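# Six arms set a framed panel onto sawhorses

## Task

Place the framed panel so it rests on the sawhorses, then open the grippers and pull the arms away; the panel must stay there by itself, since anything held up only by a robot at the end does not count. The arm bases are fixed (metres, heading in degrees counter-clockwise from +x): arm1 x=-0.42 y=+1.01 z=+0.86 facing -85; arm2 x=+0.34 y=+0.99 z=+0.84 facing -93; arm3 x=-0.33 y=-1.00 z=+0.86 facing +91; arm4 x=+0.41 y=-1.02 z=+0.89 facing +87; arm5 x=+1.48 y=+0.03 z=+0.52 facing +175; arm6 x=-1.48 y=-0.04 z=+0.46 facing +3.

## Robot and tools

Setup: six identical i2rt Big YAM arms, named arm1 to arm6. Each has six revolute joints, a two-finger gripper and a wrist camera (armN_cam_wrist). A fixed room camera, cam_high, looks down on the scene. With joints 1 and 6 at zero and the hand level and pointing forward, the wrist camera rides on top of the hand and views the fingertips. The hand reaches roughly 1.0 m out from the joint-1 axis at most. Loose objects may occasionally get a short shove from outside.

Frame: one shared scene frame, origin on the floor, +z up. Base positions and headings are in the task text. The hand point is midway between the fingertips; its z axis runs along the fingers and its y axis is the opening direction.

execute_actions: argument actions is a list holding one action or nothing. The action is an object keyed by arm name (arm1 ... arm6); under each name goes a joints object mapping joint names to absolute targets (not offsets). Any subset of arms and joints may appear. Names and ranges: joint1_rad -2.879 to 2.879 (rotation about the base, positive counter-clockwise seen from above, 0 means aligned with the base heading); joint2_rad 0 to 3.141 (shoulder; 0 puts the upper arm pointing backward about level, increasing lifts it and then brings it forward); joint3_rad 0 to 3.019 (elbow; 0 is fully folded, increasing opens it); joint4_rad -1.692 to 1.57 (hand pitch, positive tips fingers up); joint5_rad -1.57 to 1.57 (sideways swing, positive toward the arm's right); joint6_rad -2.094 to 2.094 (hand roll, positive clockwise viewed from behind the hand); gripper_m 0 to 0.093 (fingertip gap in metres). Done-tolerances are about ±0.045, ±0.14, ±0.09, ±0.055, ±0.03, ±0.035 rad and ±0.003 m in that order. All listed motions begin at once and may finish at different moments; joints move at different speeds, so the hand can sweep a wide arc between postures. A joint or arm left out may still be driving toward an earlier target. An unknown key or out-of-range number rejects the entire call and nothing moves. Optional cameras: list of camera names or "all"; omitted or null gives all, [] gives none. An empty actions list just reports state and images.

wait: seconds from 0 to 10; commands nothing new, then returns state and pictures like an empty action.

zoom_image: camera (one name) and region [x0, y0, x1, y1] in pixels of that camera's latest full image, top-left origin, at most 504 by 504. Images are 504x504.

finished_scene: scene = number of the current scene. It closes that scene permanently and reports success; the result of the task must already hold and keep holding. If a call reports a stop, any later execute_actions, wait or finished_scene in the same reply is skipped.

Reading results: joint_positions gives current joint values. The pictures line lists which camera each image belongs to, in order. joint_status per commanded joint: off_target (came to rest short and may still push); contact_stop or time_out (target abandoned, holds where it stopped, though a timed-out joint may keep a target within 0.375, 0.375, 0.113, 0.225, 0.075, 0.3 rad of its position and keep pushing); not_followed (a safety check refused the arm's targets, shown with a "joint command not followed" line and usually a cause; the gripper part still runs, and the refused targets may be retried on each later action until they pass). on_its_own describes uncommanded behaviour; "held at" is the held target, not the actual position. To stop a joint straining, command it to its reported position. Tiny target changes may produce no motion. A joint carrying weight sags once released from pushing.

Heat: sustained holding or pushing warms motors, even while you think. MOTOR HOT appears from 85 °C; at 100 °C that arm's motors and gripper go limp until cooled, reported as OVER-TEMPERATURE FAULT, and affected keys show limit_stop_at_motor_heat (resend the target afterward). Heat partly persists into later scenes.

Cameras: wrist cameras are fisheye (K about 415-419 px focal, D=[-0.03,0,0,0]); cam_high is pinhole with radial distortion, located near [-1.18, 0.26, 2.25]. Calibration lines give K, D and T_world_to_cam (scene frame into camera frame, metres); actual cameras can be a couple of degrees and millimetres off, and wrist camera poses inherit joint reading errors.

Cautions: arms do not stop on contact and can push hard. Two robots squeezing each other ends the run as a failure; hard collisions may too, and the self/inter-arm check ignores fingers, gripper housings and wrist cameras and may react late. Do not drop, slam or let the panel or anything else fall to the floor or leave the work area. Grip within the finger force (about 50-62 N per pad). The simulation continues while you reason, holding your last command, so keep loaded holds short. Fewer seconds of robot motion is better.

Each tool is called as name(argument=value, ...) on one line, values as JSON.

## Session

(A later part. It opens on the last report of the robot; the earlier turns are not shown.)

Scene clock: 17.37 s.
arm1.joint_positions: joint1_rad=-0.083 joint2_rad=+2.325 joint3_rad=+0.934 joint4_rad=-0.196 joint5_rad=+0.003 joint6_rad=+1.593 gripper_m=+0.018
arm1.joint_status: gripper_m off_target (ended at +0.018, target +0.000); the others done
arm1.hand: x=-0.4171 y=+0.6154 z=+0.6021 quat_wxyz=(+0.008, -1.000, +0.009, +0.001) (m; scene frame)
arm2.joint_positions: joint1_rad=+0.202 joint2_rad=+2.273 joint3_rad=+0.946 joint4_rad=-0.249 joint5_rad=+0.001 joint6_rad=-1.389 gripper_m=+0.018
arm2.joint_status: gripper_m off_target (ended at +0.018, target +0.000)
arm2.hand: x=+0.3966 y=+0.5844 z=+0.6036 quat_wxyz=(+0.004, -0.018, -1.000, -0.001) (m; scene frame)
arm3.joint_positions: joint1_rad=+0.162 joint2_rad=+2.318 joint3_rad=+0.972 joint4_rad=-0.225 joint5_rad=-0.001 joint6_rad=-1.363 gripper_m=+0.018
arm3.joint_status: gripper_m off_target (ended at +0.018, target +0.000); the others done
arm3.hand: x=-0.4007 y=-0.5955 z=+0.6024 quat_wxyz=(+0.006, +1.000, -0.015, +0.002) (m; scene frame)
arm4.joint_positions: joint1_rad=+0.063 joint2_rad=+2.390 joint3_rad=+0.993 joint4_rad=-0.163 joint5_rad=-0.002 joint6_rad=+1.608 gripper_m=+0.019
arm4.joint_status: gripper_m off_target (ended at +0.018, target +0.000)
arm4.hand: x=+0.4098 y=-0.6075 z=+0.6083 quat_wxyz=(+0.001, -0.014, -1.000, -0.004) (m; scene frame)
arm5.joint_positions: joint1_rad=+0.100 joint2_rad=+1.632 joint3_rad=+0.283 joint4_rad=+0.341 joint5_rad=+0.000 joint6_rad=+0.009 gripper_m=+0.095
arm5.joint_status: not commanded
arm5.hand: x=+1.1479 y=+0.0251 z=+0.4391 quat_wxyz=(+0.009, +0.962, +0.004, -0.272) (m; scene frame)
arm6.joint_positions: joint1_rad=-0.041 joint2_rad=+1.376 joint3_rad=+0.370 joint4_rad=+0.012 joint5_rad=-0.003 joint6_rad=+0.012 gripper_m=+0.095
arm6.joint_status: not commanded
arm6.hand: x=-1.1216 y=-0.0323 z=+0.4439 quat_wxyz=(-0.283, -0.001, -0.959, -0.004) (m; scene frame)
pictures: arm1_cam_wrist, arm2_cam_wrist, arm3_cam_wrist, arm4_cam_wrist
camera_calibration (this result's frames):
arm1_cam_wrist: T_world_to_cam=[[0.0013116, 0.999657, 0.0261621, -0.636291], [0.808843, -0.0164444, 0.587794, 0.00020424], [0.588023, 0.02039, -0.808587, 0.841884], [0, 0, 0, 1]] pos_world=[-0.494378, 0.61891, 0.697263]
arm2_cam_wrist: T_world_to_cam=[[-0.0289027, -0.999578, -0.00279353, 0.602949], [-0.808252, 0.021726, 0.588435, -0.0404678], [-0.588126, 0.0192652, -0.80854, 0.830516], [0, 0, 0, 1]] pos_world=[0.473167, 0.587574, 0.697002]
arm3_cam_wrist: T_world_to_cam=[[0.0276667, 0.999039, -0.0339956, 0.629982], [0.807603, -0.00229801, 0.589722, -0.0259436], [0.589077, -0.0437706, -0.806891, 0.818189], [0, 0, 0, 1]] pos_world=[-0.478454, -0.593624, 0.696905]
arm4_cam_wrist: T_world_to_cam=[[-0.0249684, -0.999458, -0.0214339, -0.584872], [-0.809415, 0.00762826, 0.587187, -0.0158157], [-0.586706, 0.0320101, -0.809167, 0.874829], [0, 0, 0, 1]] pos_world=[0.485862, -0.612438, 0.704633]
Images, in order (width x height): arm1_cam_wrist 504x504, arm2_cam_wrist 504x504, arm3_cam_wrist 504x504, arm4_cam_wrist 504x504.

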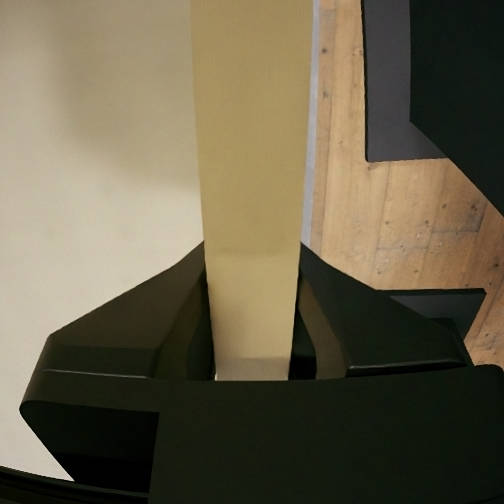

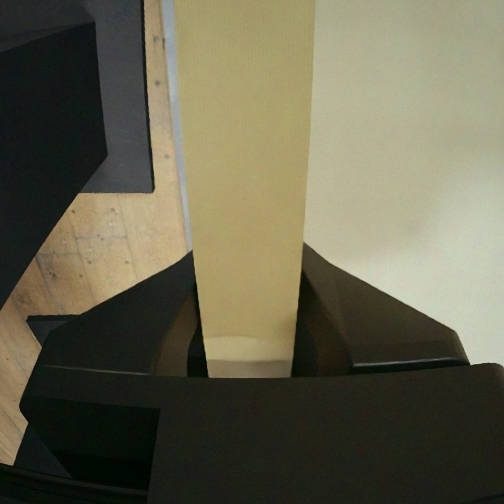

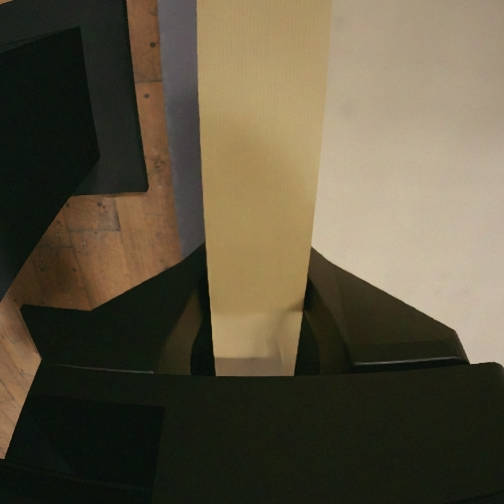

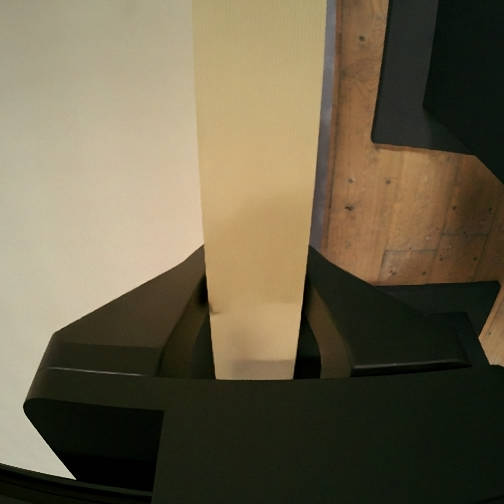

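execute_actions(actions=[{"arm1":{"joints":{"joint2_rad":2.116,"joint3_rad":0.87,"joint4_rad":-0.325}},"arm2":{"joints":{"joint2_rad":2.08,"joint3_rad":0.902,"joint4_rad":-0.393}},"arm3":{"joints":{"joint2_rad":2.126,"joint3_rad":0.914,"joint4_rad":-0.359}},"arm4":{"joints":{"joint2_rad":2.198,"joint3_rad":0.931,"joint4_rad":-0.304}}}], cameras=["arm1_cam_wrist","arm4_cam_wrist","cam_high"])

Scene clock: 19.03 s.
arm1.joint_positions: joint1_rad=-0.083 joint2_rad=+2.179 joint3_rad=+0.887 joint4_rad=-0.290 joint5_rad=+0.001 joint6_rad=+1.593 gripper_m=+0.018
arm1.joint_status: all done
arm1.hand: x=-0.4168 y=+0.6136 z=+0.6533 quat_wxyz=(+0.005, -1.000, +0.009, -0.001) (m; scene frame)
arm2.joint_positions: joint1_rad=+0.202 joint2_rad=+2.140 joint3_rad=+0.912 joint4_rad=-0.348 joint5_rad=+0.002 joint6_rad=-1.389 gripper_m=+0.018
arm2.joint_status: all done
arm2.hand: x=+0.3968 y=+0.5835 z=+0.6518 quat_wxyz=(+0.004, -0.018, -1.000, -0.001) (m; scene frame)
arm3.joint_positions: joint1_rad=+0.161 joint2_rad=+2.172 joint3_rad=+0.923 joint4_rad=-0.326 joint5_rad=-0.002 joint6_rad=-1.363 gripper_m=+0.018
arm3.joint_status: all done
arm3.hand: x=-0.4004 y=-0.5967 z=+0.6549 quat_wxyz=(+0.007, +1.000, -0.015, +0.002) (m; scene frame)
arm4.joint_positions: joint1_rad=+0.063 joint2_rad=+2.252 joint3_rad=+0.941 joint4_rad=-0.260 joint5_rad=-0.001 joint6_rad=+1.608 gripper_m=+0.019
arm4.joint_status: all done
arm4.hand: x=+0.4101 y=-0.6093 z=+0.6580 quat_wxyz=(+0.000, -0.014, -1.000, +0.001) (m; scene frame)
arm5.joint_positions: joint1_rad=+0.100 joint2_rad=+1.632 joint3_rad=+0.283 joint4_rad=+0.341 joint5_rad=+0.000 joint6_rad=+0.009 gripper_m=+0.095
arm5.joint_status: not commanded
arm5.hand: x=+1.1479 y=+0.0251 z=+0.4391 quat_wxyz=(+0.009, +0.962, +0.004, -0.272) (m; scene frame)
arm6.joint_positions: joint1_rad=-0.041 joint2_rad=+1.376 joint3_rad=+0.370 joint4_rad=+0.012 joint5_rad=-0.003 joint6_rad=+0.012 gripper_m=+0.095
arm6.joint_status: not commanded
arm6.hand: x=-1.1216 y=-0.0323 z=+0.4439 quat_wxyz=(-0.283, -0.001, -0.959, -0.004) (m; scene frame)
pictures: arm1_cam_wrist, arm4_cam_wrist, cam_high
camera_calibration (this result's frames):
arm1_cam_wrist: T_world_to_cam=[[0.00130194, 0.999798, 0.020074, -0.631928], [0.807478, -0.0128926, 0.589756, -0.0341521], [0.589896, 0.0154415, -0.807332, 0.886089], [0, 0, 0, 1]] pos_world=[-0.4943, 0.617677, 0.748194]
arm4_cam_wrist: T_world_to_cam=[[-0.0249463, -0.999617, -0.0119423, -0.591954], [-0.810135, 0.0132156, 0.586094, -0.0403919], [-0.585712, 0.0242957, -0.810155, 0.910804], [0, 0, 0, 1]] pos_world=[0.485979, -0.613323, 0.754496]
Images, in order (width x height): arm1_cam_wrist 504x504, arm4_cam_wrist 504x504, cam_high 504x504.

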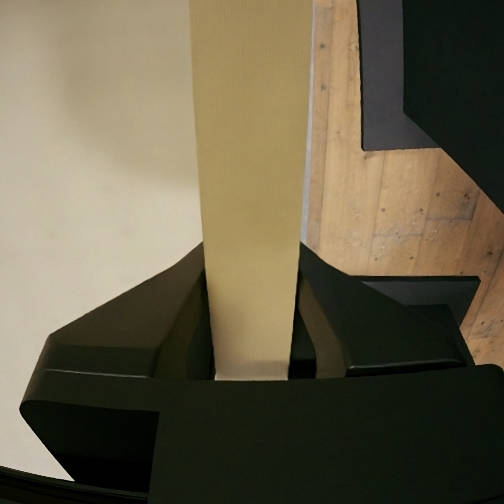

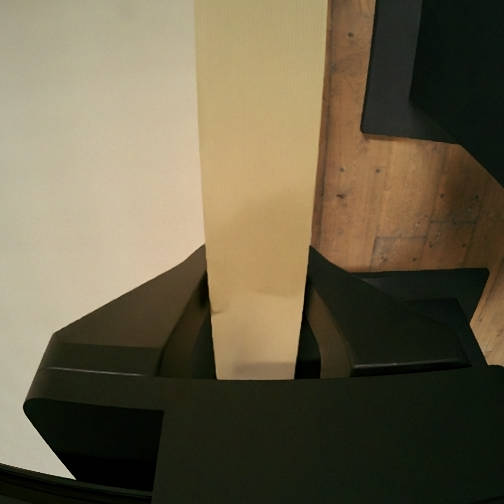

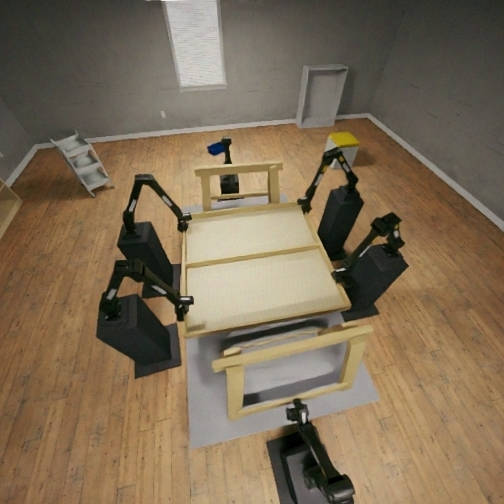

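execute_actions(actions=[{"arm1":{"joints":{"joint2_rad":1.766,"joint3_rad":0.856,"joint4_rad":-0.661}},"arm2":{"joints":{"joint2_rad":1.752,"joint3_rad":0.907,"joint4_rad":-0.726}},"arm3":{"joints":{"joint2_rad":1.79,"joint3_rad":0.902,"joint4_rad":-0.683}},"arm4":{"joints":{"joint2_rad":1.852,"joint3_rad":0.894,"joint4_rad":-0.613}}}], cameras=[])

execute_actions(actions=[{"arm1":{"joints":{"joint2_rad":1.512,"joint3_rad":0.974,"joint4_rad":-1.033}},"arm2":{"joints":{"joint2_rad":1.522,"joint3_rad":1.039,"joint4_rad":-1.088}},"arm3":{"joints":{"joint2_rad":1.546,"joint3_rad":1.02,"joint4_rad":-1.045}},"arm4":{"joints":{"joint2_rad":1.585,"joint3_rad":0.987,"joint4_rad":-0.972}},"arm6":{"joints":{"joint2_rad":1.52,"joint3_rad":0.54,"joint4_rad":-0.02}},"arm5":{"joints":{"joint2_rad":1.71,"joint3_rad":0.46,"joint4_rad":0.25}}}])

Scene clock: 21.93 s.
arm1.joint_positions: joint1_rad=-0.082 joint2_rad=+1.820 joint3_rad=+0.861 joint4_rad=-0.620 joint5_rad=-0.001 joint6_rad=+1.593 gripper_m=+0.018
arm1.joint_status: all done
arm1.hand: x=-0.4165 y=+0.6117 z=+0.7859 quat_wxyz=(+0.004, -1.000, +0.009, -0.001) (m; scene frame)
arm2.joint_positions: joint1_rad=+0.202 joint2_rad=+1.798 joint3_rad=+0.901 joint4_rad=-0.686 joint5_rad=+0.005 joint6_rad=-1.391 gripper_m=+0.018
arm2.joint_status: all done
arm2.hand: x=+0.3969 y=+0.5854 z=+0.7842 quat_wxyz=(+0.006, -0.017, -1.000, -0.004) (m; scene frame)
arm3.joint_positions: joint1_rad=+0.161 joint2_rad=+1.826 joint3_rad=+0.896 joint4_rad=-0.645 joint5_rad=-0.003 joint6_rad=-1.360 gripper_m=+0.018
arm3.joint_status: all done
arm3.hand: x=-0.4008 y=-0.5969 z=+0.7864 quat_wxyz=(+0.008, +1.000, -0.017, +0.001) (m; scene frame)
arm4.joint_positions: joint1_rad=+0.063 joint2_rad=+1.898 joint3_rad=+0.887 joint4_rad=-0.566 joint5_rad=-0.003 joint6_rad=+1.610 gripper_m=+0.019
arm4.joint_status: all done
arm4.hand: x=+0.4098 y=-0.6112 z=+0.7888 quat_wxyz=(+0.002, -0.015, -1.000, +0.005) (m; scene frame)
arm5.joint_positions: joint1_rad=+0.100 joint2_rad=+1.632 joint3_rad=+0.283 joint4_rad=+0.341 joint5_rad=+0.000 joint6_rad=+0.009 gripper_m=+0.095
arm5.joint_status: not commanded
arm5.hand: x=+1.1479 y=+0.0251 z=+0.4391 quat_wxyz=(+0.009, +0.962, +0.004, -0.272) (m; scene frame)
arm6.joint_positions: joint1_rad=-0.041 joint2_rad=+1.376 joint3_rad=+0.370 joint4_rad=+0.012 joint5_rad=-0.003 joint6_rad=+0.012 gripper_m=+0.095
arm6.joint_status: not commanded
arm6.hand: x=-1.1216 y=-0.0323 z=+0.4439 quat_wxyz=(-0.283, -0.001, -0.959, -0.004) (m; scene frame)
pictures: none
No camera images: the call's "cameras" was empty. Leave "cameras" out to get every camera's image.

Scene clock: 24.27 s.
arm1.joint_positions: joint1_rad=-0.082 joint2_rad=+1.570 joint3_rad=+0.942 joint4_rad=-0.951 joint5_rad=-0.002 joint6_rad=+1.594 gripper_m=+0.018
arm1.joint_status: joint4_rad time_out (moved -0.330 of -0.413); the others done
arm1.on_its_own: joint4_rad reads -0.951 and still pushes toward -1.033 since a time_out
arm1.hand: x=-0.4166 y=+0.6135 z=+0.9027 quat_wxyz=(+0.004, -1.000, +0.009, -0.002) (m; scene frame)
arm2.joint_positions: joint1_rad=+0.202 joint2_rad=+1.567 joint3_rad=+0.991 joint4_rad=-1.013 joint5_rad=+0.007 joint6_rad=-1.391 gripper_m=+0.018
arm2.joint_status: joint4_rad time_out (moved -0.327 of -0.402); the others done
arm2.on_its_own: joint4_rad reads -1.013 and still pushes toward -1.088 since a time_out
arm2.hand: x=+0.3966 y=+0.5901 z=+0.9000 quat_wxyz=(+0.008, -0.017, -1.000, -0.006) (m; scene frame)
arm3.joint_positions: joint1_rad=+0.160 joint2_rad=+1.591 joint3_rad=+0.996 joint4_rad=-0.983 joint5_rad=-0.002 joint6_rad=-1.360 gripper_m=+0.018
arm3.joint_status: joint4_rad time_out (moved -0.338 of -0.400); the others done
arm3.on_its_own: joint4_rad reads -0.983 and still pushes toward -1.045 since a time_out
arm3.hand: x=-0.4011 y=-0.5940 z=+0.9062 quat_wxyz=(+0.009, +1.000, -0.017, +0.002) (m; scene frame)
arm4.joint_positions: joint1_rad=+0.063 joint2_rad=+1.639 joint3_rad=+0.955 joint4_rad=-0.892 joint5_rad=-0.005 joint6_rad=+1.610 gripper_m=+0.019
arm4.joint_status: joint4_rad time_out (moved -0.326 of -0.406); the others done
arm4.on_its_own: joint4_rad reads -0.892 and still pushes toward -0.972 since a time_out
arm4.hand: x=+0.4095 y=-0.6098 z=+0.9073 quat_wxyz=(+0.002, -0.015, -1.000, +0.005) (m; scene frame)
arm5.joint_positions: joint1_rad=+0.100 joint2_rad=+1.714 joint3_rad=+0.367 joint4_rad=+0.216 joint5_rad=+0.003 joint6_rad=+0.027 gripper_m=+0.095
arm5.joint_status: joint3_rad time_out (moved +0.084 of +0.177); the others done
arm5.on_its_own: joint3_rad reads +0.367 and still pushes toward +0.460 since a time_out
arm5.hand: x=+1.1433 y=+0.0253 z=+0.4162 quat_wxyz=(+0.008, +0.977, -0.005, -0.213) (m; scene frame)
arm6.joint_positions: joint1_rad=-0.041 joint2_rad=+1.505 joint3_rad=+0.458 joint4_rad=-0.043 joint5_rad=-0.003 joint6_rad=+0.006 gripper_m=+0.095
arm6.joint_status: all done
arm6.hand: x=-1.1056 y=-0.0322 z=+0.4218 quat_wxyz=(-0.237, +0.002, -0.971, -0.003) (m; scene frame)
pictures: arm1_cam_wrist, arm2_cam_wrist, arm3_cam_wrist, arm4_cam_wrist, arm5_cam_wrist, arm6_cam_wrist, cam_high
camera_calibration (this result's frames):
arm1_cam_wrist: T_world_to_cam=[[0.0016672, 0.999847, 0.0174204, -0.634293], [0.80612, -0.0116523, 0.591638, -0.184412], [0.59175, 0.0130565, -0.806016, 1.08837], [0, 0, 0, 1]] pos_world=[-0.494329, 0.617837, 0.997401]
arm2_cam_wrist: T_world_to_cam=[[-0.0270892, -0.999533, -0.0141526, 0.618996], [-0.803633, 0.0133556, 0.594976, -0.217784], [-0.594509, 0.0274909, -0.803619, 1.06328], [0, 0, 0, 1]] pos_world=[0.473881, 0.592385, 0.992811]
arm3_cam_wrist: T_world_to_cam=[[0.0322842, 0.998659, -0.0404735, 0.646277], [0.807324, -0.00218308, 0.590104, -0.205153], [0.589225, -0.0517263, -0.806312, 1.05842], [0, 0, 0, 1]] pos_world=[-0.478889, -0.59111, 1.00064]
arm4_cam_wrist: T_world_to_cam=[[-0.0272909, -0.999613, -0.00530863, -0.594616], [-0.807673, 0.0189209, 0.589327, -0.187475], [-0.588999, 0.0203709, -0.807877, 1.10936], [0, 0, 0, 1]] pos_world=[0.485763, -0.613437, 1.00355]
arm5_cam_wrist: T_world_to_cam=[[-0.00663923, 0.999532, -0.0298732, -0.00765451], [0.982448, 0.0120892, 0.186147, -1.19336], [0.186421, -0.028113, -0.982068, 0.317275], [0, 0, 0, 1]] pos_world=[1.11322, 0.0309973, 0.533498]
arm6_cam_wrist: T_world_to_cam=[[-0.0000137974, -0.999965, 0.0083471, -0.032218], [-0.987258, 0.00134188, 0.159123, -1.15573], [-0.159128, -0.00823855, -0.987224, 0.364743], [0, 0, 0, 1]] pos_world=[-1.08296, -0.0276611, 0.544254]
Images, in order (width x height): arm1_cam_wrist 504x504, arm2_cam_wrist 504x504, arm3_cam_wrist 504x504, arm4_cam_wrist 504x504, arm5_cam_wrist 504x504, arm6_cam_wrist 504x504, cam_high 504x504.

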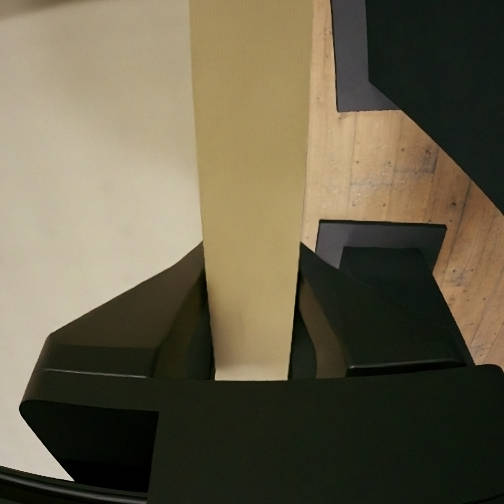

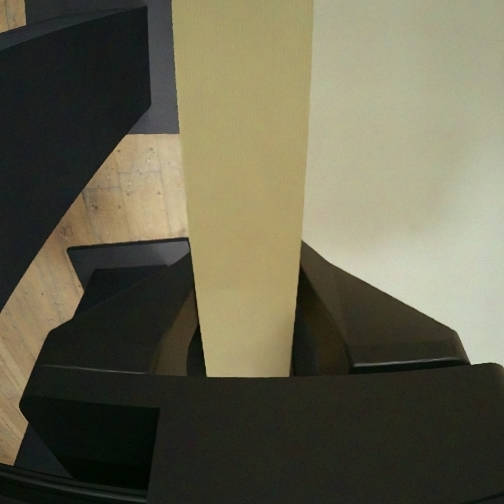

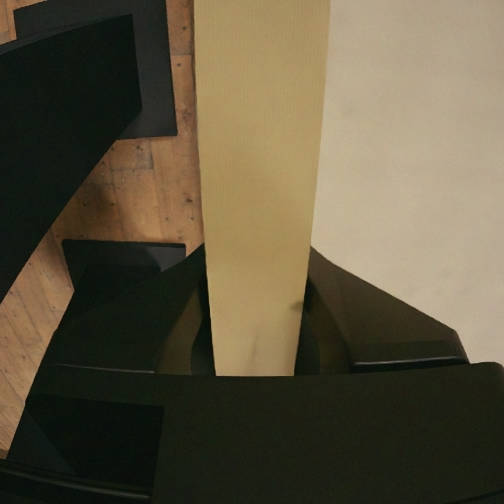

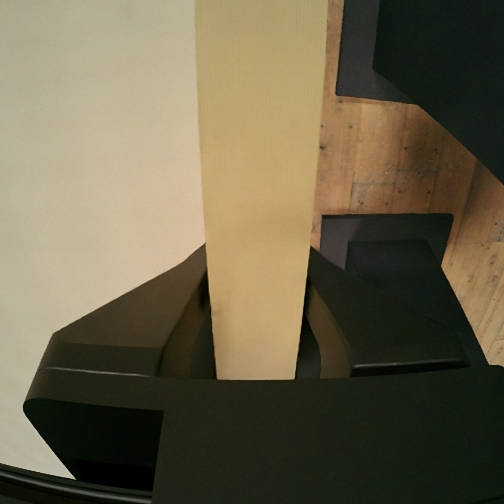

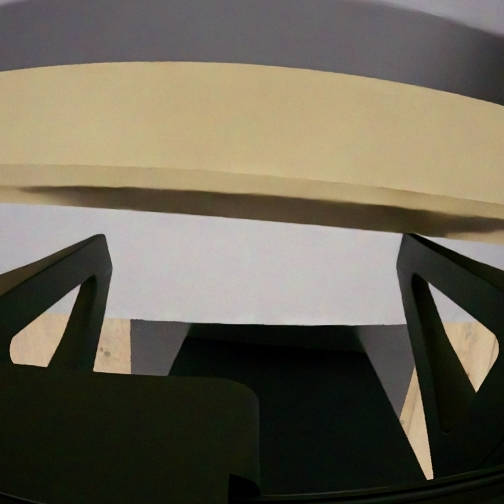

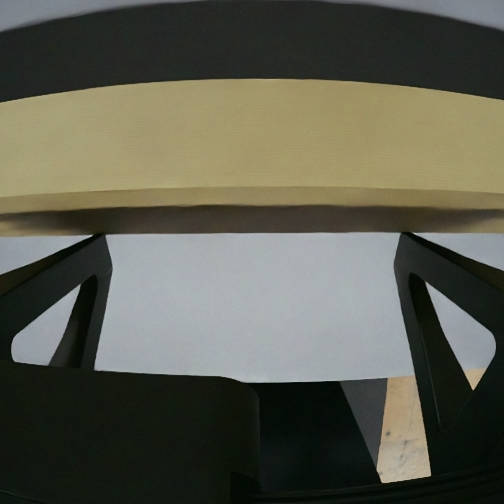

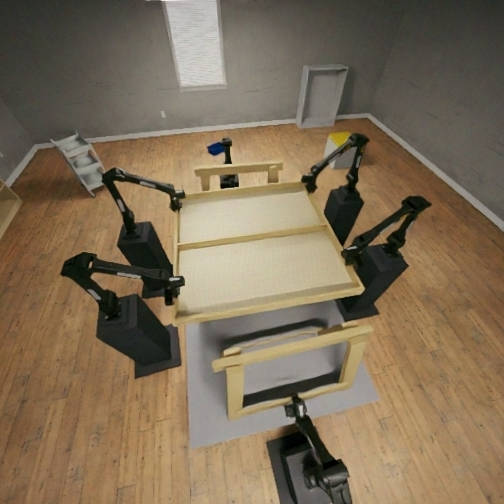

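execute_actions(actions=[{"arm1":{"joints":{"joint2_rad":1.387,"joint3_rad":1.206,"joint4_rad":-1.35}},"arm2":{"joints":{"joint2_rad":1.416,"joint3_rad":1.283,"joint4_rad":-1.40}},"arm3":{"joints":{"joint2_rad":1.4255,"joint3_rad":1.25,"joint4_rad":-1.356}},"arm4":{"joints":{"joint2_rad":1.44,"joint3_rad":1.195,"joint4_rad":-1.287}},"arm6":{"joints":{"joint2_rad":1.45,"joint3_rad":0.62,"joint4_rad":0.0}},"arm5":{"joints":{"joint2_rad":1.64,"joint3_rad":0.52,"joint4_rad":0.30}}}], cameras=["arm5_cam_wrist","arm6_cam_wrist","cam_high"])

Scene clock: 27.77 s.
arm1.joint_positions: joint1_rad=-0.080 joint2_rad=+1.451 joint3_rad=+1.127 joint4_rad=-1.275 joint5_rad=-0.004 joint6_rad=+1.598 gripper_m=+0.018
arm1.joint_status: joint4_rad time_out (moved -0.324 of -0.399); the others done
arm1.on_its_own: joint4_rad reads -1.275 and still pushes toward -1.350 since a time_out
arm1.hand: x=-0.4155 y=+0.6109 z=+1.0109 quat_wxyz=(+0.014, -1.000, +0.010, -0.003) (m; scene frame)
arm2.joint_positions: joint1_rad=+0.202 joint2_rad=+1.459 joint3_rad=+1.186 joint4_rad=-1.337 joint5_rad=+0.006 joint6_rad=-1.391 gripper_m=+0.019
arm2.joint_status: joint3_rad time_out (moved +0.194 of +0.292); joint4_rad time_out (moved -0.324 of -0.387); the others done
arm2.on_its_own: joint3_rad reads +1.186 and still pushes toward +1.283 since a time_out; joint4_rad reads -1.337 and still pushes toward -1.400 since a time_out
arm2.hand: x=+0.3975 y=+0.5897 z=+1.0102 quat_wxyz=(+0.009, -0.016, -1.000, -0.017) (m; scene frame)
arm3.joint_positions: joint1_rad=+0.160 joint2_rad=+1.474 joint3_rad=+1.174 joint4_rad=-1.297 joint5_rad=-0.004 joint6_rad=-1.359 gripper_m=+0.018
arm3.joint_status: joint4_rad time_out (moved -0.314 of -0.373); the others done
arm3.on_its_own: joint4_rad reads -1.297 and still pushes toward -1.356 since a time_out
arm3.hand: x=-0.4018 y=-0.5935 z=+1.0139 quat_wxyz=(+0.019, +1.000, -0.018, +0.003) (m; scene frame)
arm4.joint_positions: joint1_rad=+0.063 joint2_rad=+1.493 joint3_rad=+1.111 joint4_rad=-1.216 joint5_rad=-0.008 joint6_rad=+1.613 gripper_m=+0.019
arm4.joint_status: joint4_rad time_out (moved -0.325 of -0.395); the others done
arm4.on_its_own: joint4_rad reads -1.216 and still pushes toward -1.287 since a time_out
arm4.hand: x=+0.4089 y=-0.6119 z=+1.0163 quat_wxyz=(+0.004, -0.017, -1.000, +0.015) (m; scene frame)
arm5.joint_positions: joint1_rad=+0.100 joint2_rad=+1.698 joint3_rad=+0.371 joint4_rad=+0.216 joint5_rad=+0.003 joint6_rad=+0.064 gripper_m=+0.095
arm5.joint_status: joint3_rad time_out (moved +0.003 of +0.153); joint4_rad time_out (moved +0.000 of +0.084); the others done
arm5.on_its_own: joint3_rad reads +0.371 and still pushes toward +0.483 since a time_out; joint4_rad reads +0.216 and still pushes toward +0.300 since a time_out
arm5.hand: x=+1.1376 y=+0.0252 z=+0.4219 quat_wxyz=(+0.013, +0.975, -0.023, -0.222) (m; scene frame)
arm6.joint_positions: joint1_rad=-0.041 joint2_rad=+1.498 joint3_rad=+0.470 joint4_rad=-0.065 joint5_rad=-0.003 joint6_rad=+0.004 gripper_m=+0.095
arm6.joint_status: joint3_rad time_out (moved +0.012 of +0.162); joint4_rad time_out (moved -0.022 of +0.043); the others done
arm6.on_its_own: joint3_rad reads +0.470 and still pushes toward +0.583 since a time_out; joint4_rad reads -0.065 and still pushes toward +0.000 since a time_out
arm6.hand: x=-1.1026 y=-0.0321 z=+0.4255 quat_wxyz=(-0.236, +0.002, -0.972, -0.003) (m; scene frame)
pictures: arm5_cam_wrist, arm6_cam_wrist, cam_high
camera_calibration (this result's frames):
arm5_cam_wrist: T_world_to_cam=[[0.0261408, 0.998577, -0.0464812, -0.0376669], [0.985696, -0.0180036, 0.167571, -1.18388], [0.166496, -0.0501968, -0.984764, 0.348235], [0, 0, 0, 1]] pos_world=[1.10995, 0.0337796, 0.539562]
arm6_cam_wrist: T_world_to_cam=[[0.00102242, -0.99996, 0.00889463, -0.0313095], [-0.986832, 0.000429771, 0.161751, -1.154], [-0.161748, -0.00894288, -0.986792, 0.365859], [0, 0, 0, 1]] pos_world=[-1.07959, -0.0275404, 0.547965]
Images, in order (width x height): arm5_cam_wrist 504x504, arm6_cam_wrist 504x504, cam_high 504x504.

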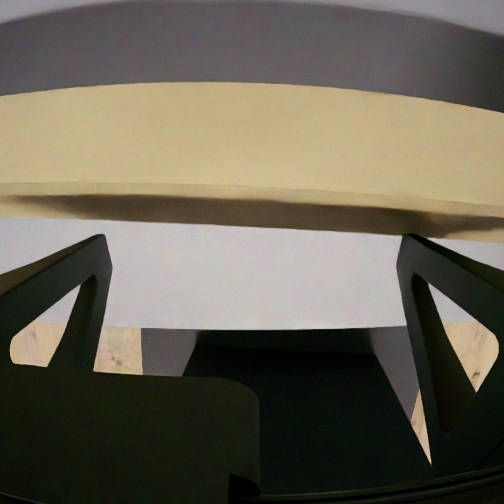

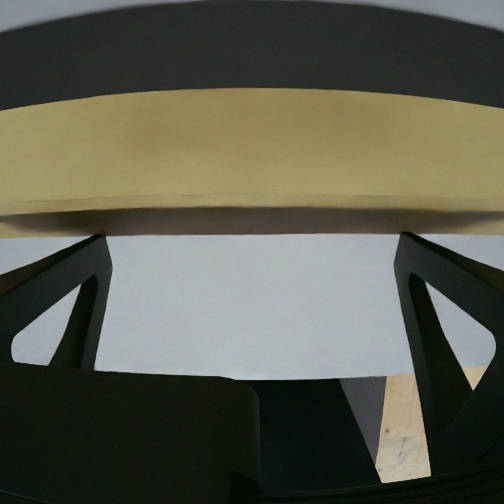

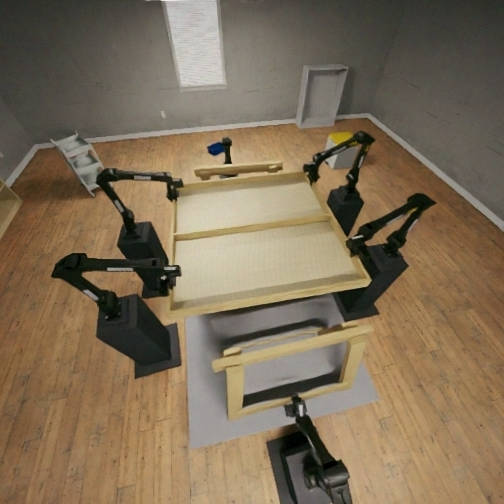

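execute_actions(actions=[{"arm1":{"joints":{"joint2_rad":1.34,"joint3_rad":1.25,"joint4_rad":-1.45}},"arm2":{"joints":{"joint2_rad":1.37,"joint3_rad":1.32,"joint4_rad":-1.50}},"arm3":{"joints":{"joint2_rad":1.38,"joint3_rad":1.295,"joint4_rad":-1.456}},"arm4":{"joints":{"joint2_rad":1.39,"joint3_rad":1.235,"joint4_rad":-1.387}},"arm6":{"joints":{"joint2_rad":1.2,"joint3_rad":0.35,"joint4_rad":0.2}},"arm5":{"joints":{"joint2_rad":1.3,"joint3_rad":0.30,"joint4_rad":0.35,"joint6_rad":0}}}], cameras=[])

execute_actions(actions=[{"arm6":{"joints":{"joint2_rad":1.73,"joint3_rad":0.825,"joint4_rad":0.43}},"arm5":{"joints":{"joint2_rad":1.83,"joint3_rad":0.8,"joint4_rad":0.57}}}], cameras=["arm5_cam_wrist","arm6_cam_wrist","cam_high"])

Scene clock: 32.33 s.
arm1.joint_positions: joint1_rad=-0.080 joint2_rad=+1.432 joint3_rad=+1.171 joint4_rad=-1.340 joint5_rad=-0.004 joint6_rad=+1.598 gripper_m=+0.018
arm1.joint_status: joint4_rad time_out (moved -0.065 of -0.175); the others done
arm1.on_its_own: joint4_rad reads -1.340 and still pushes toward -1.450 since a time_out
arm1.hand: x=-0.4155 y=+0.6118 z=+1.0345 quat_wxyz=(+0.015, -1.000, +0.010, -0.003) (m; scene frame)
arm2.joint_positions: joint1_rad=+0.202 joint2_rad=+1.433 joint3_rad=+1.229 joint4_rad=-1.399 joint5_rad=+0.006 joint6_rad=-1.391 gripper_m=+0.019
arm2.joint_status: joint3_rad time_out (moved +0.043 of +0.134); joint4_rad time_out (moved -0.062 of -0.163); the others done
arm2.on_its_own: joint3_rad reads +1.229 and still pushes toward +1.320 since a time_out; joint4_rad reads -1.399 and still pushes toward -1.500 since a time_out
arm2.hand: x=+0.3974 y=+0.5918 z=+1.0362 quat_wxyz=(+0.008, -0.016, -1.000, -0.013) (m; scene frame)
arm3.joint_positions: joint1_rad=+0.160 joint2_rad=+1.456 joint3_rad=+1.222 joint4_rad=-1.362 joint5_rad=-0.003 joint6_rad=-1.359 gripper_m=+0.018
arm3.joint_status: joint4_rad time_out (moved -0.065 of -0.159); the others done
arm3.on_its_own: joint4_rad reads -1.362 and still pushes toward -1.456 since a time_out
arm3.hand: x=-0.4016 y=-0.5933 z=+1.0388 quat_wxyz=(+0.018, +1.000, -0.018, +0.003) (m; scene frame)
arm4.joint_positions: joint1_rad=+0.063 joint2_rad=+1.463 joint3_rad=+1.154 joint4_rad=-1.281 joint5_rad=-0.007 joint6_rad=+1.613 gripper_m=+0.019
arm4.joint_status: joint4_rad time_out (moved -0.065 of -0.171); the others done
arm4.on_its_own: joint4_rad reads -1.281 and still pushes toward -1.387 since a time_out
arm4.hand: x=+0.4092 y=-0.6118 z=+1.0433 quat_wxyz=(+0.003, -0.017, -1.000, +0.012) (m; scene frame)
arm5.joint_positions: joint1_rad=+0.100 joint2_rad=+1.294 joint3_rad=+0.287 joint4_rad=+0.340 joint5_rad=+0.003 joint6_rad=+0.009 gripper_m=+0.095
arm5.joint_status: all done
arm5.hand: x=+1.0936 y=+0.0257 z=+0.5531 quat_wxyz=(+0.009, +0.902, +0.002, -0.431) (m; scene frame)
arm6.joint_positions: joint1_rad=-0.041 joint2_rad=+1.192 joint3_rad=+0.358 joint4_rad=+0.190 joint5_rad=-0.003 joint6_rad=+0.004 gripper_m=+0.095
arm6.joint_status: all done
arm6.hand: x=-1.0767 y=-0.0318 z=+0.5344 quat_wxyz=(-0.446, +0.003, -0.895, -0.003) (m; scene frame)
pictures: none
No camera images: the call's "cameras" was empty. Leave "cameras" out to get every camera's image.

not run: a stop came earlier in this reply.

execute_actions(actions=[{"arm6":{"joints":{"joint2_rad":1.73,"joint3_rad":0.825,"joint4_rad":0.43}},"arm5":{"joints":{"joint2_rad":1.83,"joint3_rad":0.8,"joint4_rad":0.57}}}], cameras=["arm5_cam_wrist","arm6_cam_wrist","cam_high"])

Scene clock: 33.97 s.
arm1.joint_positions: joint1_rad=-0.080 joint2_rad=+1.432 joint3_rad=+1.171 joint4_rad=-1.340 joint5_rad=-0.004 joint6_rad=+1.598 gripper_m=+0.018
arm1.joint_status: not commanded
arm1.on_its_own: joint4_rad reads -1.340 and still pushes toward -1.450 since a time_out
arm1.hand: x=-0.4155 y=+0.6118 z=+1.0345 quat_wxyz=(+0.015, -1.000, +0.010, -0.003) (m; scene frame)
arm2.joint_positions: joint1_rad=+0.202 joint2_rad=+1.433 joint3_rad=+1.229 joint4_rad=-1.399 joint5_rad=+0.006 joint6_rad=-1.391 gripper_m=+0.019
arm2.joint_status: not commanded
arm2.on_its_own: joint3_rad reads +1.229 and still pushes toward +1.320 since a time_out; joint4_rad reads -1.399 and still pushes toward -1.500 since a time_out
arm2.hand: x=+0.3974 y=+0.5918 z=+1.0362 quat_wxyz=(+0.008, -0.016, -1.000, -0.013) (m; scene frame)
arm3.joint_positions: joint1_rad=+0.160 joint2_rad=+1.456 joint3_rad=+1.222 joint4_rad=-1.362 joint5_rad=-0.003 joint6_rad=-1.359 gripper_m=+0.018
arm3.joint_status: not commanded
arm3.on_its_own: joint4_rad reads -1.362 and still pushes toward -1.456 since a time_out
arm3.hand: x=-0.4016 y=-0.5933 z=+1.0388 quat_wxyz=(+0.018, +1.000, -0.018, +0.003) (m; scene frame)
arm4.joint_positions: joint1_rad=+0.063 joint2_rad=+1.463 joint3_rad=+1.154 joint4_rad=-1.281 joint5_rad=-0.007 joint6_rad=+1.613 gripper_m=+0.019
arm4.joint_status: not commanded
arm4.on_its_own: joint4_rad reads -1.281 and still pushes toward -1.387 since a time_out
arm4.hand: x=+0.4092 y=-0.6118 z=+1.0433 quat_wxyz=(+0.003, -0.017, -1.000, +0.012) (m; scene frame)
arm5.joint_positions: joint1_rad=+0.100 joint2_rad=+1.830 joint3_rad=+0.769 joint4_rad=+0.559 joint5_rad=+0.003 joint6_rad=+0.009 gripper_m=+0.095
arm5.joint_status: all done
arm5.hand: x=+0.8883 y=+0.0216 z=+0.5394 quat_wxyz=(+0.010, +0.864, +0.001, -0.504) (m; scene frame)
arm6.joint_positions: joint1_rad=-0.041 joint2_rad=+1.715 joint3_rad=+0.792 joint4_rad=+0.421 joint5_rad=-0.003 joint6_rad=+0.004 gripper_m=+0.095
arm6.joint_status: all done
arm6.hand: x=-0.8852 y=-0.0302 z=+0.5302 quat_wxyz=(-0.509, +0.003, -0.861, -0.004) (m; scene frame)
pictures: arm5_cam_wrist, arm6_cam_wrist, cam_high
camera_calibration (this result's frames):
arm5_cam_wrist: T_world_to_cam=[[-0.0300422, 0.999384, -0.0181446, 0.0125221], [0.904554, 0.0194587, -0.425914, -0.566533], [-0.425299, -0.0292082, -0.904582, 0.987303], [0, 0, 0, 1]] pos_world=[0.932735, 0.027347, 0.652029]
arm6_cam_wrist: T_world_to_cam=[[-0.00199238, -0.999989, 0.00422944, -0.0307463], [-0.909303, 0.0000516611, -0.416135, -0.581391], [0.41613, -0.00467494, -0.909293, 0.974816], [0, 0, 0, 1]] pos_world=[-0.934373, -0.0261587, 0.644586]
Images, in order (width x height): arm5_cam_wrist 504x504, arm6_cam_wrist 504x504, cam_high 504x504.

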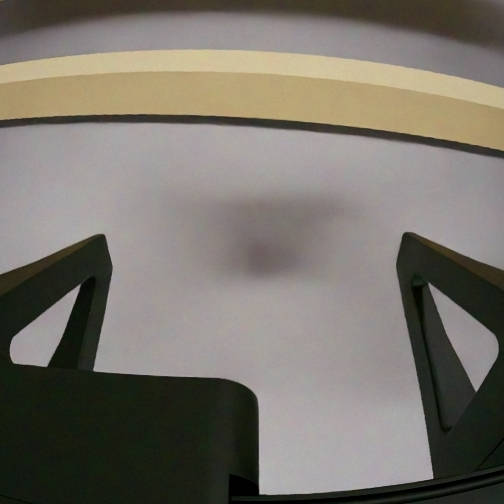

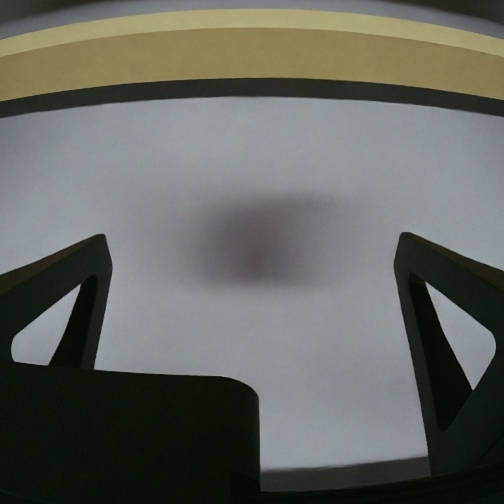

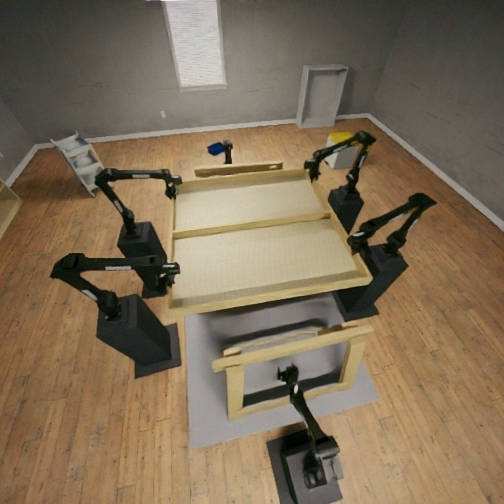

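execute_actions(actions=[{"arm6":{"joints":{"joint2_rad":2.265,"joint3_rad":1.325,"joint4_rad":0.67}},"arm5":{"joints":{"joint2_rad":2.356,"joint3_rad":1.232,"joint4_rad":0.86}}}], cameras=["arm5_cam_wrist","arm6_cam_wrist"])

Scene clock: 35.77 s.
arm1.joint_positions: joint1_rad=-0.080 joint2_rad=+1.432 joint3_rad=+1.171 joint4_rad=-1.340 joint5_rad=-0.004 joint6_rad=+1.598 gripper_m=+0.018
arm1.joint_status: not commanded
arm1.on_its_own: joint4_rad reads -1.340 and still pushes toward -1.450 since a time_out
arm1.hand: x=-0.4155 y=+0.6118 z=+1.0345 quat_wxyz=(+0.015, -1.000, +0.010, -0.003) (m; scene frame)
arm2.joint_positions: joint1_rad=+0.202 joint2_rad=+1.433 joint3_rad=+1.229 joint4_rad=-1.399 joint5_rad=+0.006 joint6_rad=-1.391 gripper_m=+0.019
arm2.joint_status: not commanded
arm2.on_its_own: joint3_rad reads +1.229 and still pushes toward +1.320 since a time_out; joint4_rad reads -1.399 and still pushes toward -1.500 since a time_out
arm2.hand: x=+0.3974 y=+0.5918 z=+1.0362 quat_wxyz=(+0.008, -0.016, -1.000, -0.013) (m; scene frame)
arm3.joint_positions: joint1_rad=+0.160 joint2_rad=+1.456 joint3_rad=+1.222 joint4_rad=-1.362 joint5_rad=-0.003 joint6_rad=-1.359 gripper_m=+0.018
arm3.joint_status: not commanded
arm3.on_its_own: joint4_rad reads -1.362 and still pushes toward -1.456 since a time_out
arm3.hand: x=-0.4016 y=-0.5933 z=+1.0388 quat_wxyz=(+0.018, +1.000, -0.018, +0.003) (m; scene frame)
arm4.joint_positions: joint1_rad=+0.063 joint2_rad=+1.463 joint3_rad=+1.154 joint4_rad=-1.281 joint5_rad=-0.007 joint6_rad=+1.613 gripper_m=+0.019
arm4.joint_status: not commanded
arm4.on_its_own: joint4_rad reads -1.281 and still pushes toward -1.387 since a time_out
arm4.hand: x=+0.4092 y=-0.6118 z=+1.0433 quat_wxyz=(+0.003, -0.017, -1.000, +0.012) (m; scene frame)
arm5.joint_positions: joint1_rad=+0.100 joint2_rad=+2.370 joint3_rad=+1.205 joint4_rad=+0.844 joint5_rad=+0.003 joint6_rad=+0.009 gripper_m=+0.095
arm5.joint_status: all done
arm5.hand: x=+0.7513 y=+0.0179 z=+0.4280 quat_wxyz=(+0.011, +0.814, +0.000, -0.580) (m; scene frame)
arm6.joint_positions: joint1_rad=-0.041 joint2_rad=+2.253 joint3_rad=+1.287 joint4_rad=+0.657 joint5_rad=-0.003 joint6_rad=+0.004 gripper_m=+0.095
arm6.joint_status: all done
arm6.hand: x=-0.7101 y=-0.0288 z=+0.4496 quat_wxyz=(-0.589, +0.003, -0.808, -0.004) (m; scene frame)
pictures: arm5_cam_wrist, arm6_cam_wrist
camera_calibration (this result's frames):
arm5_cam_wrist: T_world_to_cam=[[-0.0313042, 0.999382, -0.0160143, 0.0101552], [0.812598, 0.0161178, -0.582602, -0.353782], [-0.581984, -0.0312511, -0.8126, 0.906493], [0, 0, 0, 1]] pos_world=[0.815365, 0.0238821, 0.530664]
arm6_cam_wrist: T_world_to_cam=[[-0.00238939, -0.999995, 0.00215797, -0.0280019], [-0.813037, 0.000686266, -0.582212, -0.312663], [0.582207, -0.00314564, -0.813034, 0.903413], [0, 0, 0, 1]] pos_world=[-0.780247, -0.0249454, 0.55253]
Images, in order (width x height): arm5_cam_wrist 504x504, arm6_cam_wrist 504x504.

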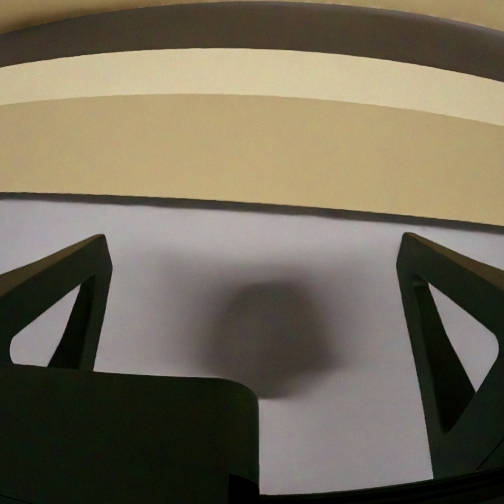

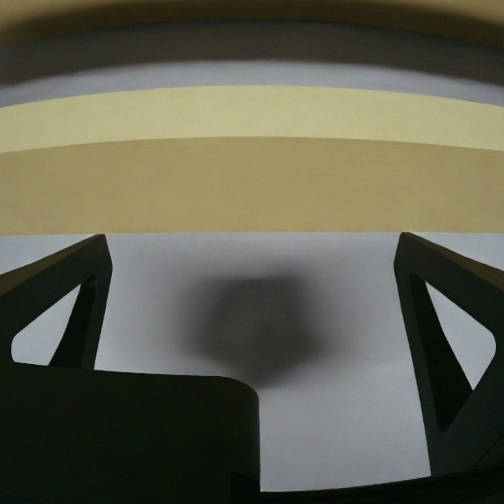

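execute_actions(actions=[{"arm6":{"joints":{"joint2_rad":2.345,"joint3_rad":1.52,"joint4_rad":0.55}},"arm5":{"joints":{"joint2_rad":2.40,"joint3_rad":1.43,"joint4_rad":0.73}}}], cameras=["arm5_cam_wrist","arm6_cam_wrist"])

Scene clock: 38.40 s.
arm1.joint_positions: joint1_rad=-0.080 joint2_rad=+1.432 joint3_rad=+1.171 joint4_rad=-1.340 joint5_rad=-0.004 joint6_rad=+1.598 gripper_m=+0.018
arm1.joint_status: not commanded
arm1.on_its_own: joint4_rad reads -1.340 and still pushes toward -1.450 since a time_out
arm1.hand: x=-0.4155 y=+0.6118 z=+1.0345 quat_wxyz=(+0.015, -1.000, +0.010, -0.003) (m; scene frame)
arm2.joint_positions: joint1_rad=+0.202 joint2_rad=+1.433 joint3_rad=+1.229 joint4_rad=-1.399 joint5_rad=+0.006 joint6_rad=-1.391 gripper_m=+0.019
arm2.joint_status: not commanded
arm2.on_its_own: joint3_rad reads +1.229 and still pushes toward +1.320 since a time_out; joint4_rad reads -1.399 and still pushes toward -1.500 since a time_out
arm2.hand: x=+0.3974 y=+0.5918 z=+1.0362 quat_wxyz=(+0.008, -0.016, -1.000, -0.013) (m; scene frame)
arm3.joint_positions: joint1_rad=+0.160 joint2_rad=+1.456 joint3_rad=+1.222 joint4_rad=-1.362 joint5_rad=-0.003 joint6_rad=-1.359 gripper_m=+0.018
arm3.joint_status: not commanded
arm3.on_its_own: joint4_rad reads -1.362 and still pushes toward -1.456 since a time_out
arm3.hand: x=-0.4016 y=-0.5933 z=+1.0388 quat_wxyz=(+0.018, +1.000, -0.018, +0.003) (m; scene frame)
arm4.joint_positions: joint1_rad=+0.063 joint2_rad=+1.463 joint3_rad=+1.154 joint4_rad=-1.281 joint5_rad=-0.007 joint6_rad=+1.613 gripper_m=+0.019
arm4.joint_status: not commanded
arm4.on_its_own: joint4_rad reads -1.281 and still pushes toward -1.387 since a time_out
arm4.hand: x=+0.4092 y=-0.6118 z=+1.0433 quat_wxyz=(+0.003, -0.017, -1.000, +0.012) (m; scene frame)
arm5.joint_positions: joint1_rad=+0.101 joint2_rad=+2.413 joint3_rad=+1.326 joint4_rad=+0.712 joint5_rad=+0.007 joint6_rad=+0.013 gripper_m=+0.095
arm5.joint_status: joint3_rad time_out (moved +0.121 of +0.225); the others done
arm5.on_its_own: joint3_rad reads +1.326 and still pushes toward +1.430 since a time_out
arm5.hand: x=+0.7202 y=+0.0176 z=+0.4139 quat_wxyz=(+0.010, +0.830, -0.002, -0.558) (m; scene frame)
arm6.joint_positions: joint1_rad=-0.041 joint2_rad=+2.343 joint3_rad=+1.430 joint4_rad=+0.531 joint5_rad=-0.001 joint6_rad=+0.004 gripper_m=+0.095
arm6.joint_status: joint3_rad time_out (moved +0.142 of +0.233); the others done
arm6.on_its_own: joint3_rad reads +1.430 and still pushes toward +1.520 since a time_out
arm6.hand: x=-0.6787 y=-0.0289 z=+0.4175 quat_wxyz=(-0.559, +0.003, -0.829, -0.003) (m; scene frame)
pictures: arm5_cam_wrist, arm6_cam_wrist
camera_calibration (this result's frames):
arm5_cam_wrist: T_world_to_cam=[[-0.0260277, 0.999488, -0.0186276, 0.00653718], [0.843043, 0.0119322, -0.537714, -0.377123], [-0.537217, -0.0296993, -0.842921, 0.857256], [0, 0, 0, 1]] pos_world=[0.778633, 0.023426, 0.519937]
arm6_cam_wrist: T_world_to_cam=[[-0.00405481, -0.999985, 0.00366504, -0.0297124], [-0.853256, 0.00154853, -0.52149, -0.358461], [0.521477, -0.00524176, -0.853249, 0.834507], [0, 0, 0, 1]] pos_world=[-0.741156, -0.0247826, 0.525218]
Images, in order (width x height): arm5_cam_wrist 504x504, arm6_cam_wrist 504x504.

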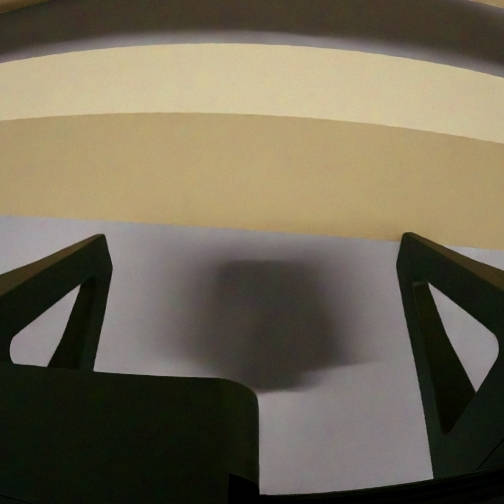

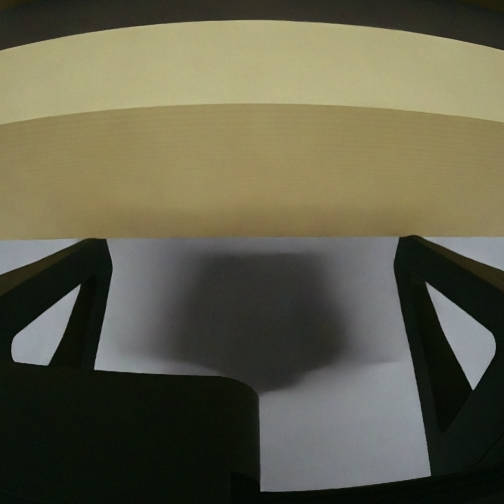

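execute_actions(actions=[{"arm6":{"joints":{"joint2_rad":2.43,"joint3_rad":1.26,"joint4_rad":1.17,"joint6_rad":1.571}},"arm5":{"joints":{"joint2_rad":2.54,"joint3_rad":1.19,"joint4_rad":1.35,"joint6_rad":1.571}}}], cameras=["arm5_cam_wrist","arm6_cam_wrist"])

Scene clock: 42.30 s.
arm1.joint_positions: joint1_rad=-0.080 joint2_rad=+1.432 joint3_rad=+1.171 joint4_rad=-1.340 joint5_rad=-0.004 joint6_rad=+1.598 gripper_m=+0.018
arm1.joint_status: not commanded
arm1.on_its_own: joint4_rad reads -1.340 and still pushes toward -1.450 since a time_out
arm1.hand: x=-0.4155 y=+0.6118 z=+1.0345 quat_wxyz=(+0.015, -1.000, +0.010, -0.003) (m; scene frame)
arm2.joint_positions: joint1_rad=+0.202 joint2_rad=+1.433 joint3_rad=+1.229 joint4_rad=-1.399 joint5_rad=+0.006 joint6_rad=-1.391 gripper_m=+0.019
arm2.joint_status: not commanded
arm2.on_its_own: joint3_rad reads +1.229 and still pushes toward +1.320 since a time_out; joint4_rad reads -1.399 and still pushes toward -1.500 since a time_out
arm2.hand: x=+0.3974 y=+0.5918 z=+1.0362 quat_wxyz=(+0.008, -0.016, -1.000, -0.013) (m; scene frame)
arm3.joint_positions: joint1_rad=+0.160 joint2_rad=+1.456 joint3_rad=+1.222 joint4_rad=-1.362 joint5_rad=-0.003 joint6_rad=-1.359 gripper_m=+0.018
arm3.joint_status: not commanded
arm3.on_its_own: joint4_rad reads -1.362 and still pushes toward -1.456 since a time_out
arm3.hand: x=-0.4016 y=-0.5933 z=+1.0388 quat_wxyz=(+0.018, +1.000, -0.018, +0.003) (m; scene frame)
arm4.joint_positions: joint1_rad=+0.063 joint2_rad=+1.463 joint3_rad=+1.154 joint4_rad=-1.281 joint5_rad=-0.007 joint6_rad=+1.613 gripper_m=+0.019
arm4.joint_status: not commanded
arm4.on_its_own: joint4_rad reads -1.281 and still pushes toward -1.387 since a time_out
arm4.hand: x=+0.4092 y=-0.6118 z=+1.0433 quat_wxyz=(+0.003, -0.017, -1.000, +0.012) (m; scene frame)
arm5.joint_positions: joint1_rad=+0.101 joint2_rad=+2.548 joint3_rad=+1.174 joint4_rad=+1.333 joint5_rad=+0.003 joint6_rad=+1.562 gripper_m=+0.095
arm5.joint_status: all done
arm5.hand: x=+0.7820 y=+0.0180 z=+0.4123 quat_wxyz=(+0.491, +0.517, -0.509, -0.482) (m; scene frame)
arm6.joint_positions: joint1_rad=-0.041 joint2_rad=+2.411 joint3_rad=+1.258 joint4_rad=+1.155 joint5_rad=-0.001 joint6_rad=+1.557 gripper_m=+0.095
arm6.joint_status: all done
arm6.hand: x=-0.7249 y=-0.0293 z=+0.4405 quat_wxyz=(-0.501, -0.494, -0.506, -0.499) (m; scene frame)
pictures: arm5_cam_wrist, arm6_cam_wrist
camera_calibration (this result's frames):
arm5_cam_wrist: T_world_to_cam=[[0.0360914, 0.00687307, -0.999325, 0.381311], [0.592128, -0.805688, 0.0158439, -0.447342], [-0.805035, -0.5923, -0.0331482, 0.774798], [0, 0, 0, 1]] pos_world=[0.874862, 0.0958745, 0.413824]
arm6_cam_wrist: T_world_to_cam=[[-0.0137455, -0.0159402, -0.999778, 0.433484], [-0.603721, 0.797183, -0.00440984, -0.409481], [0.797077, 0.603527, -0.0205811, 0.729075], [0, 0, 0, 1]] pos_world=[-0.822383, -0.106675, 0.446587]
Images, in order (width x height): arm5_cam_wrist 504x504, arm6_cam_wrist 504x504.

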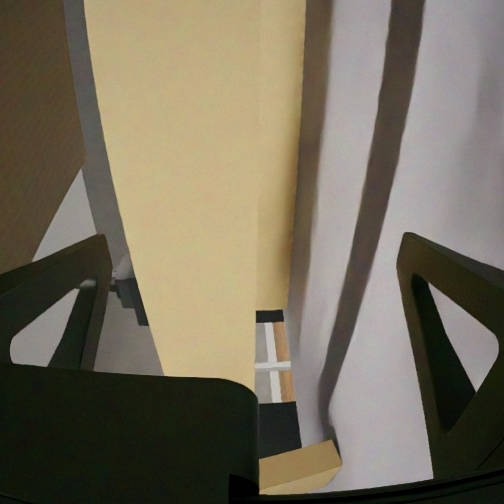

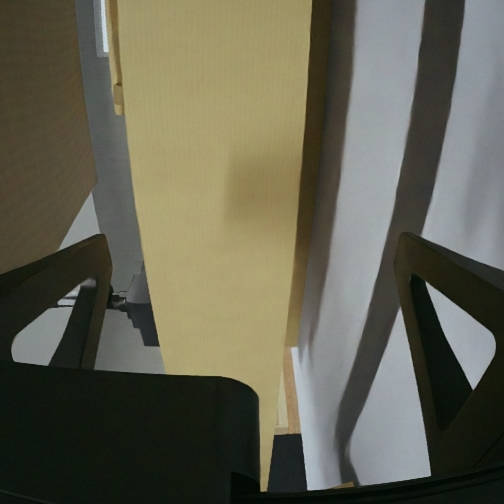

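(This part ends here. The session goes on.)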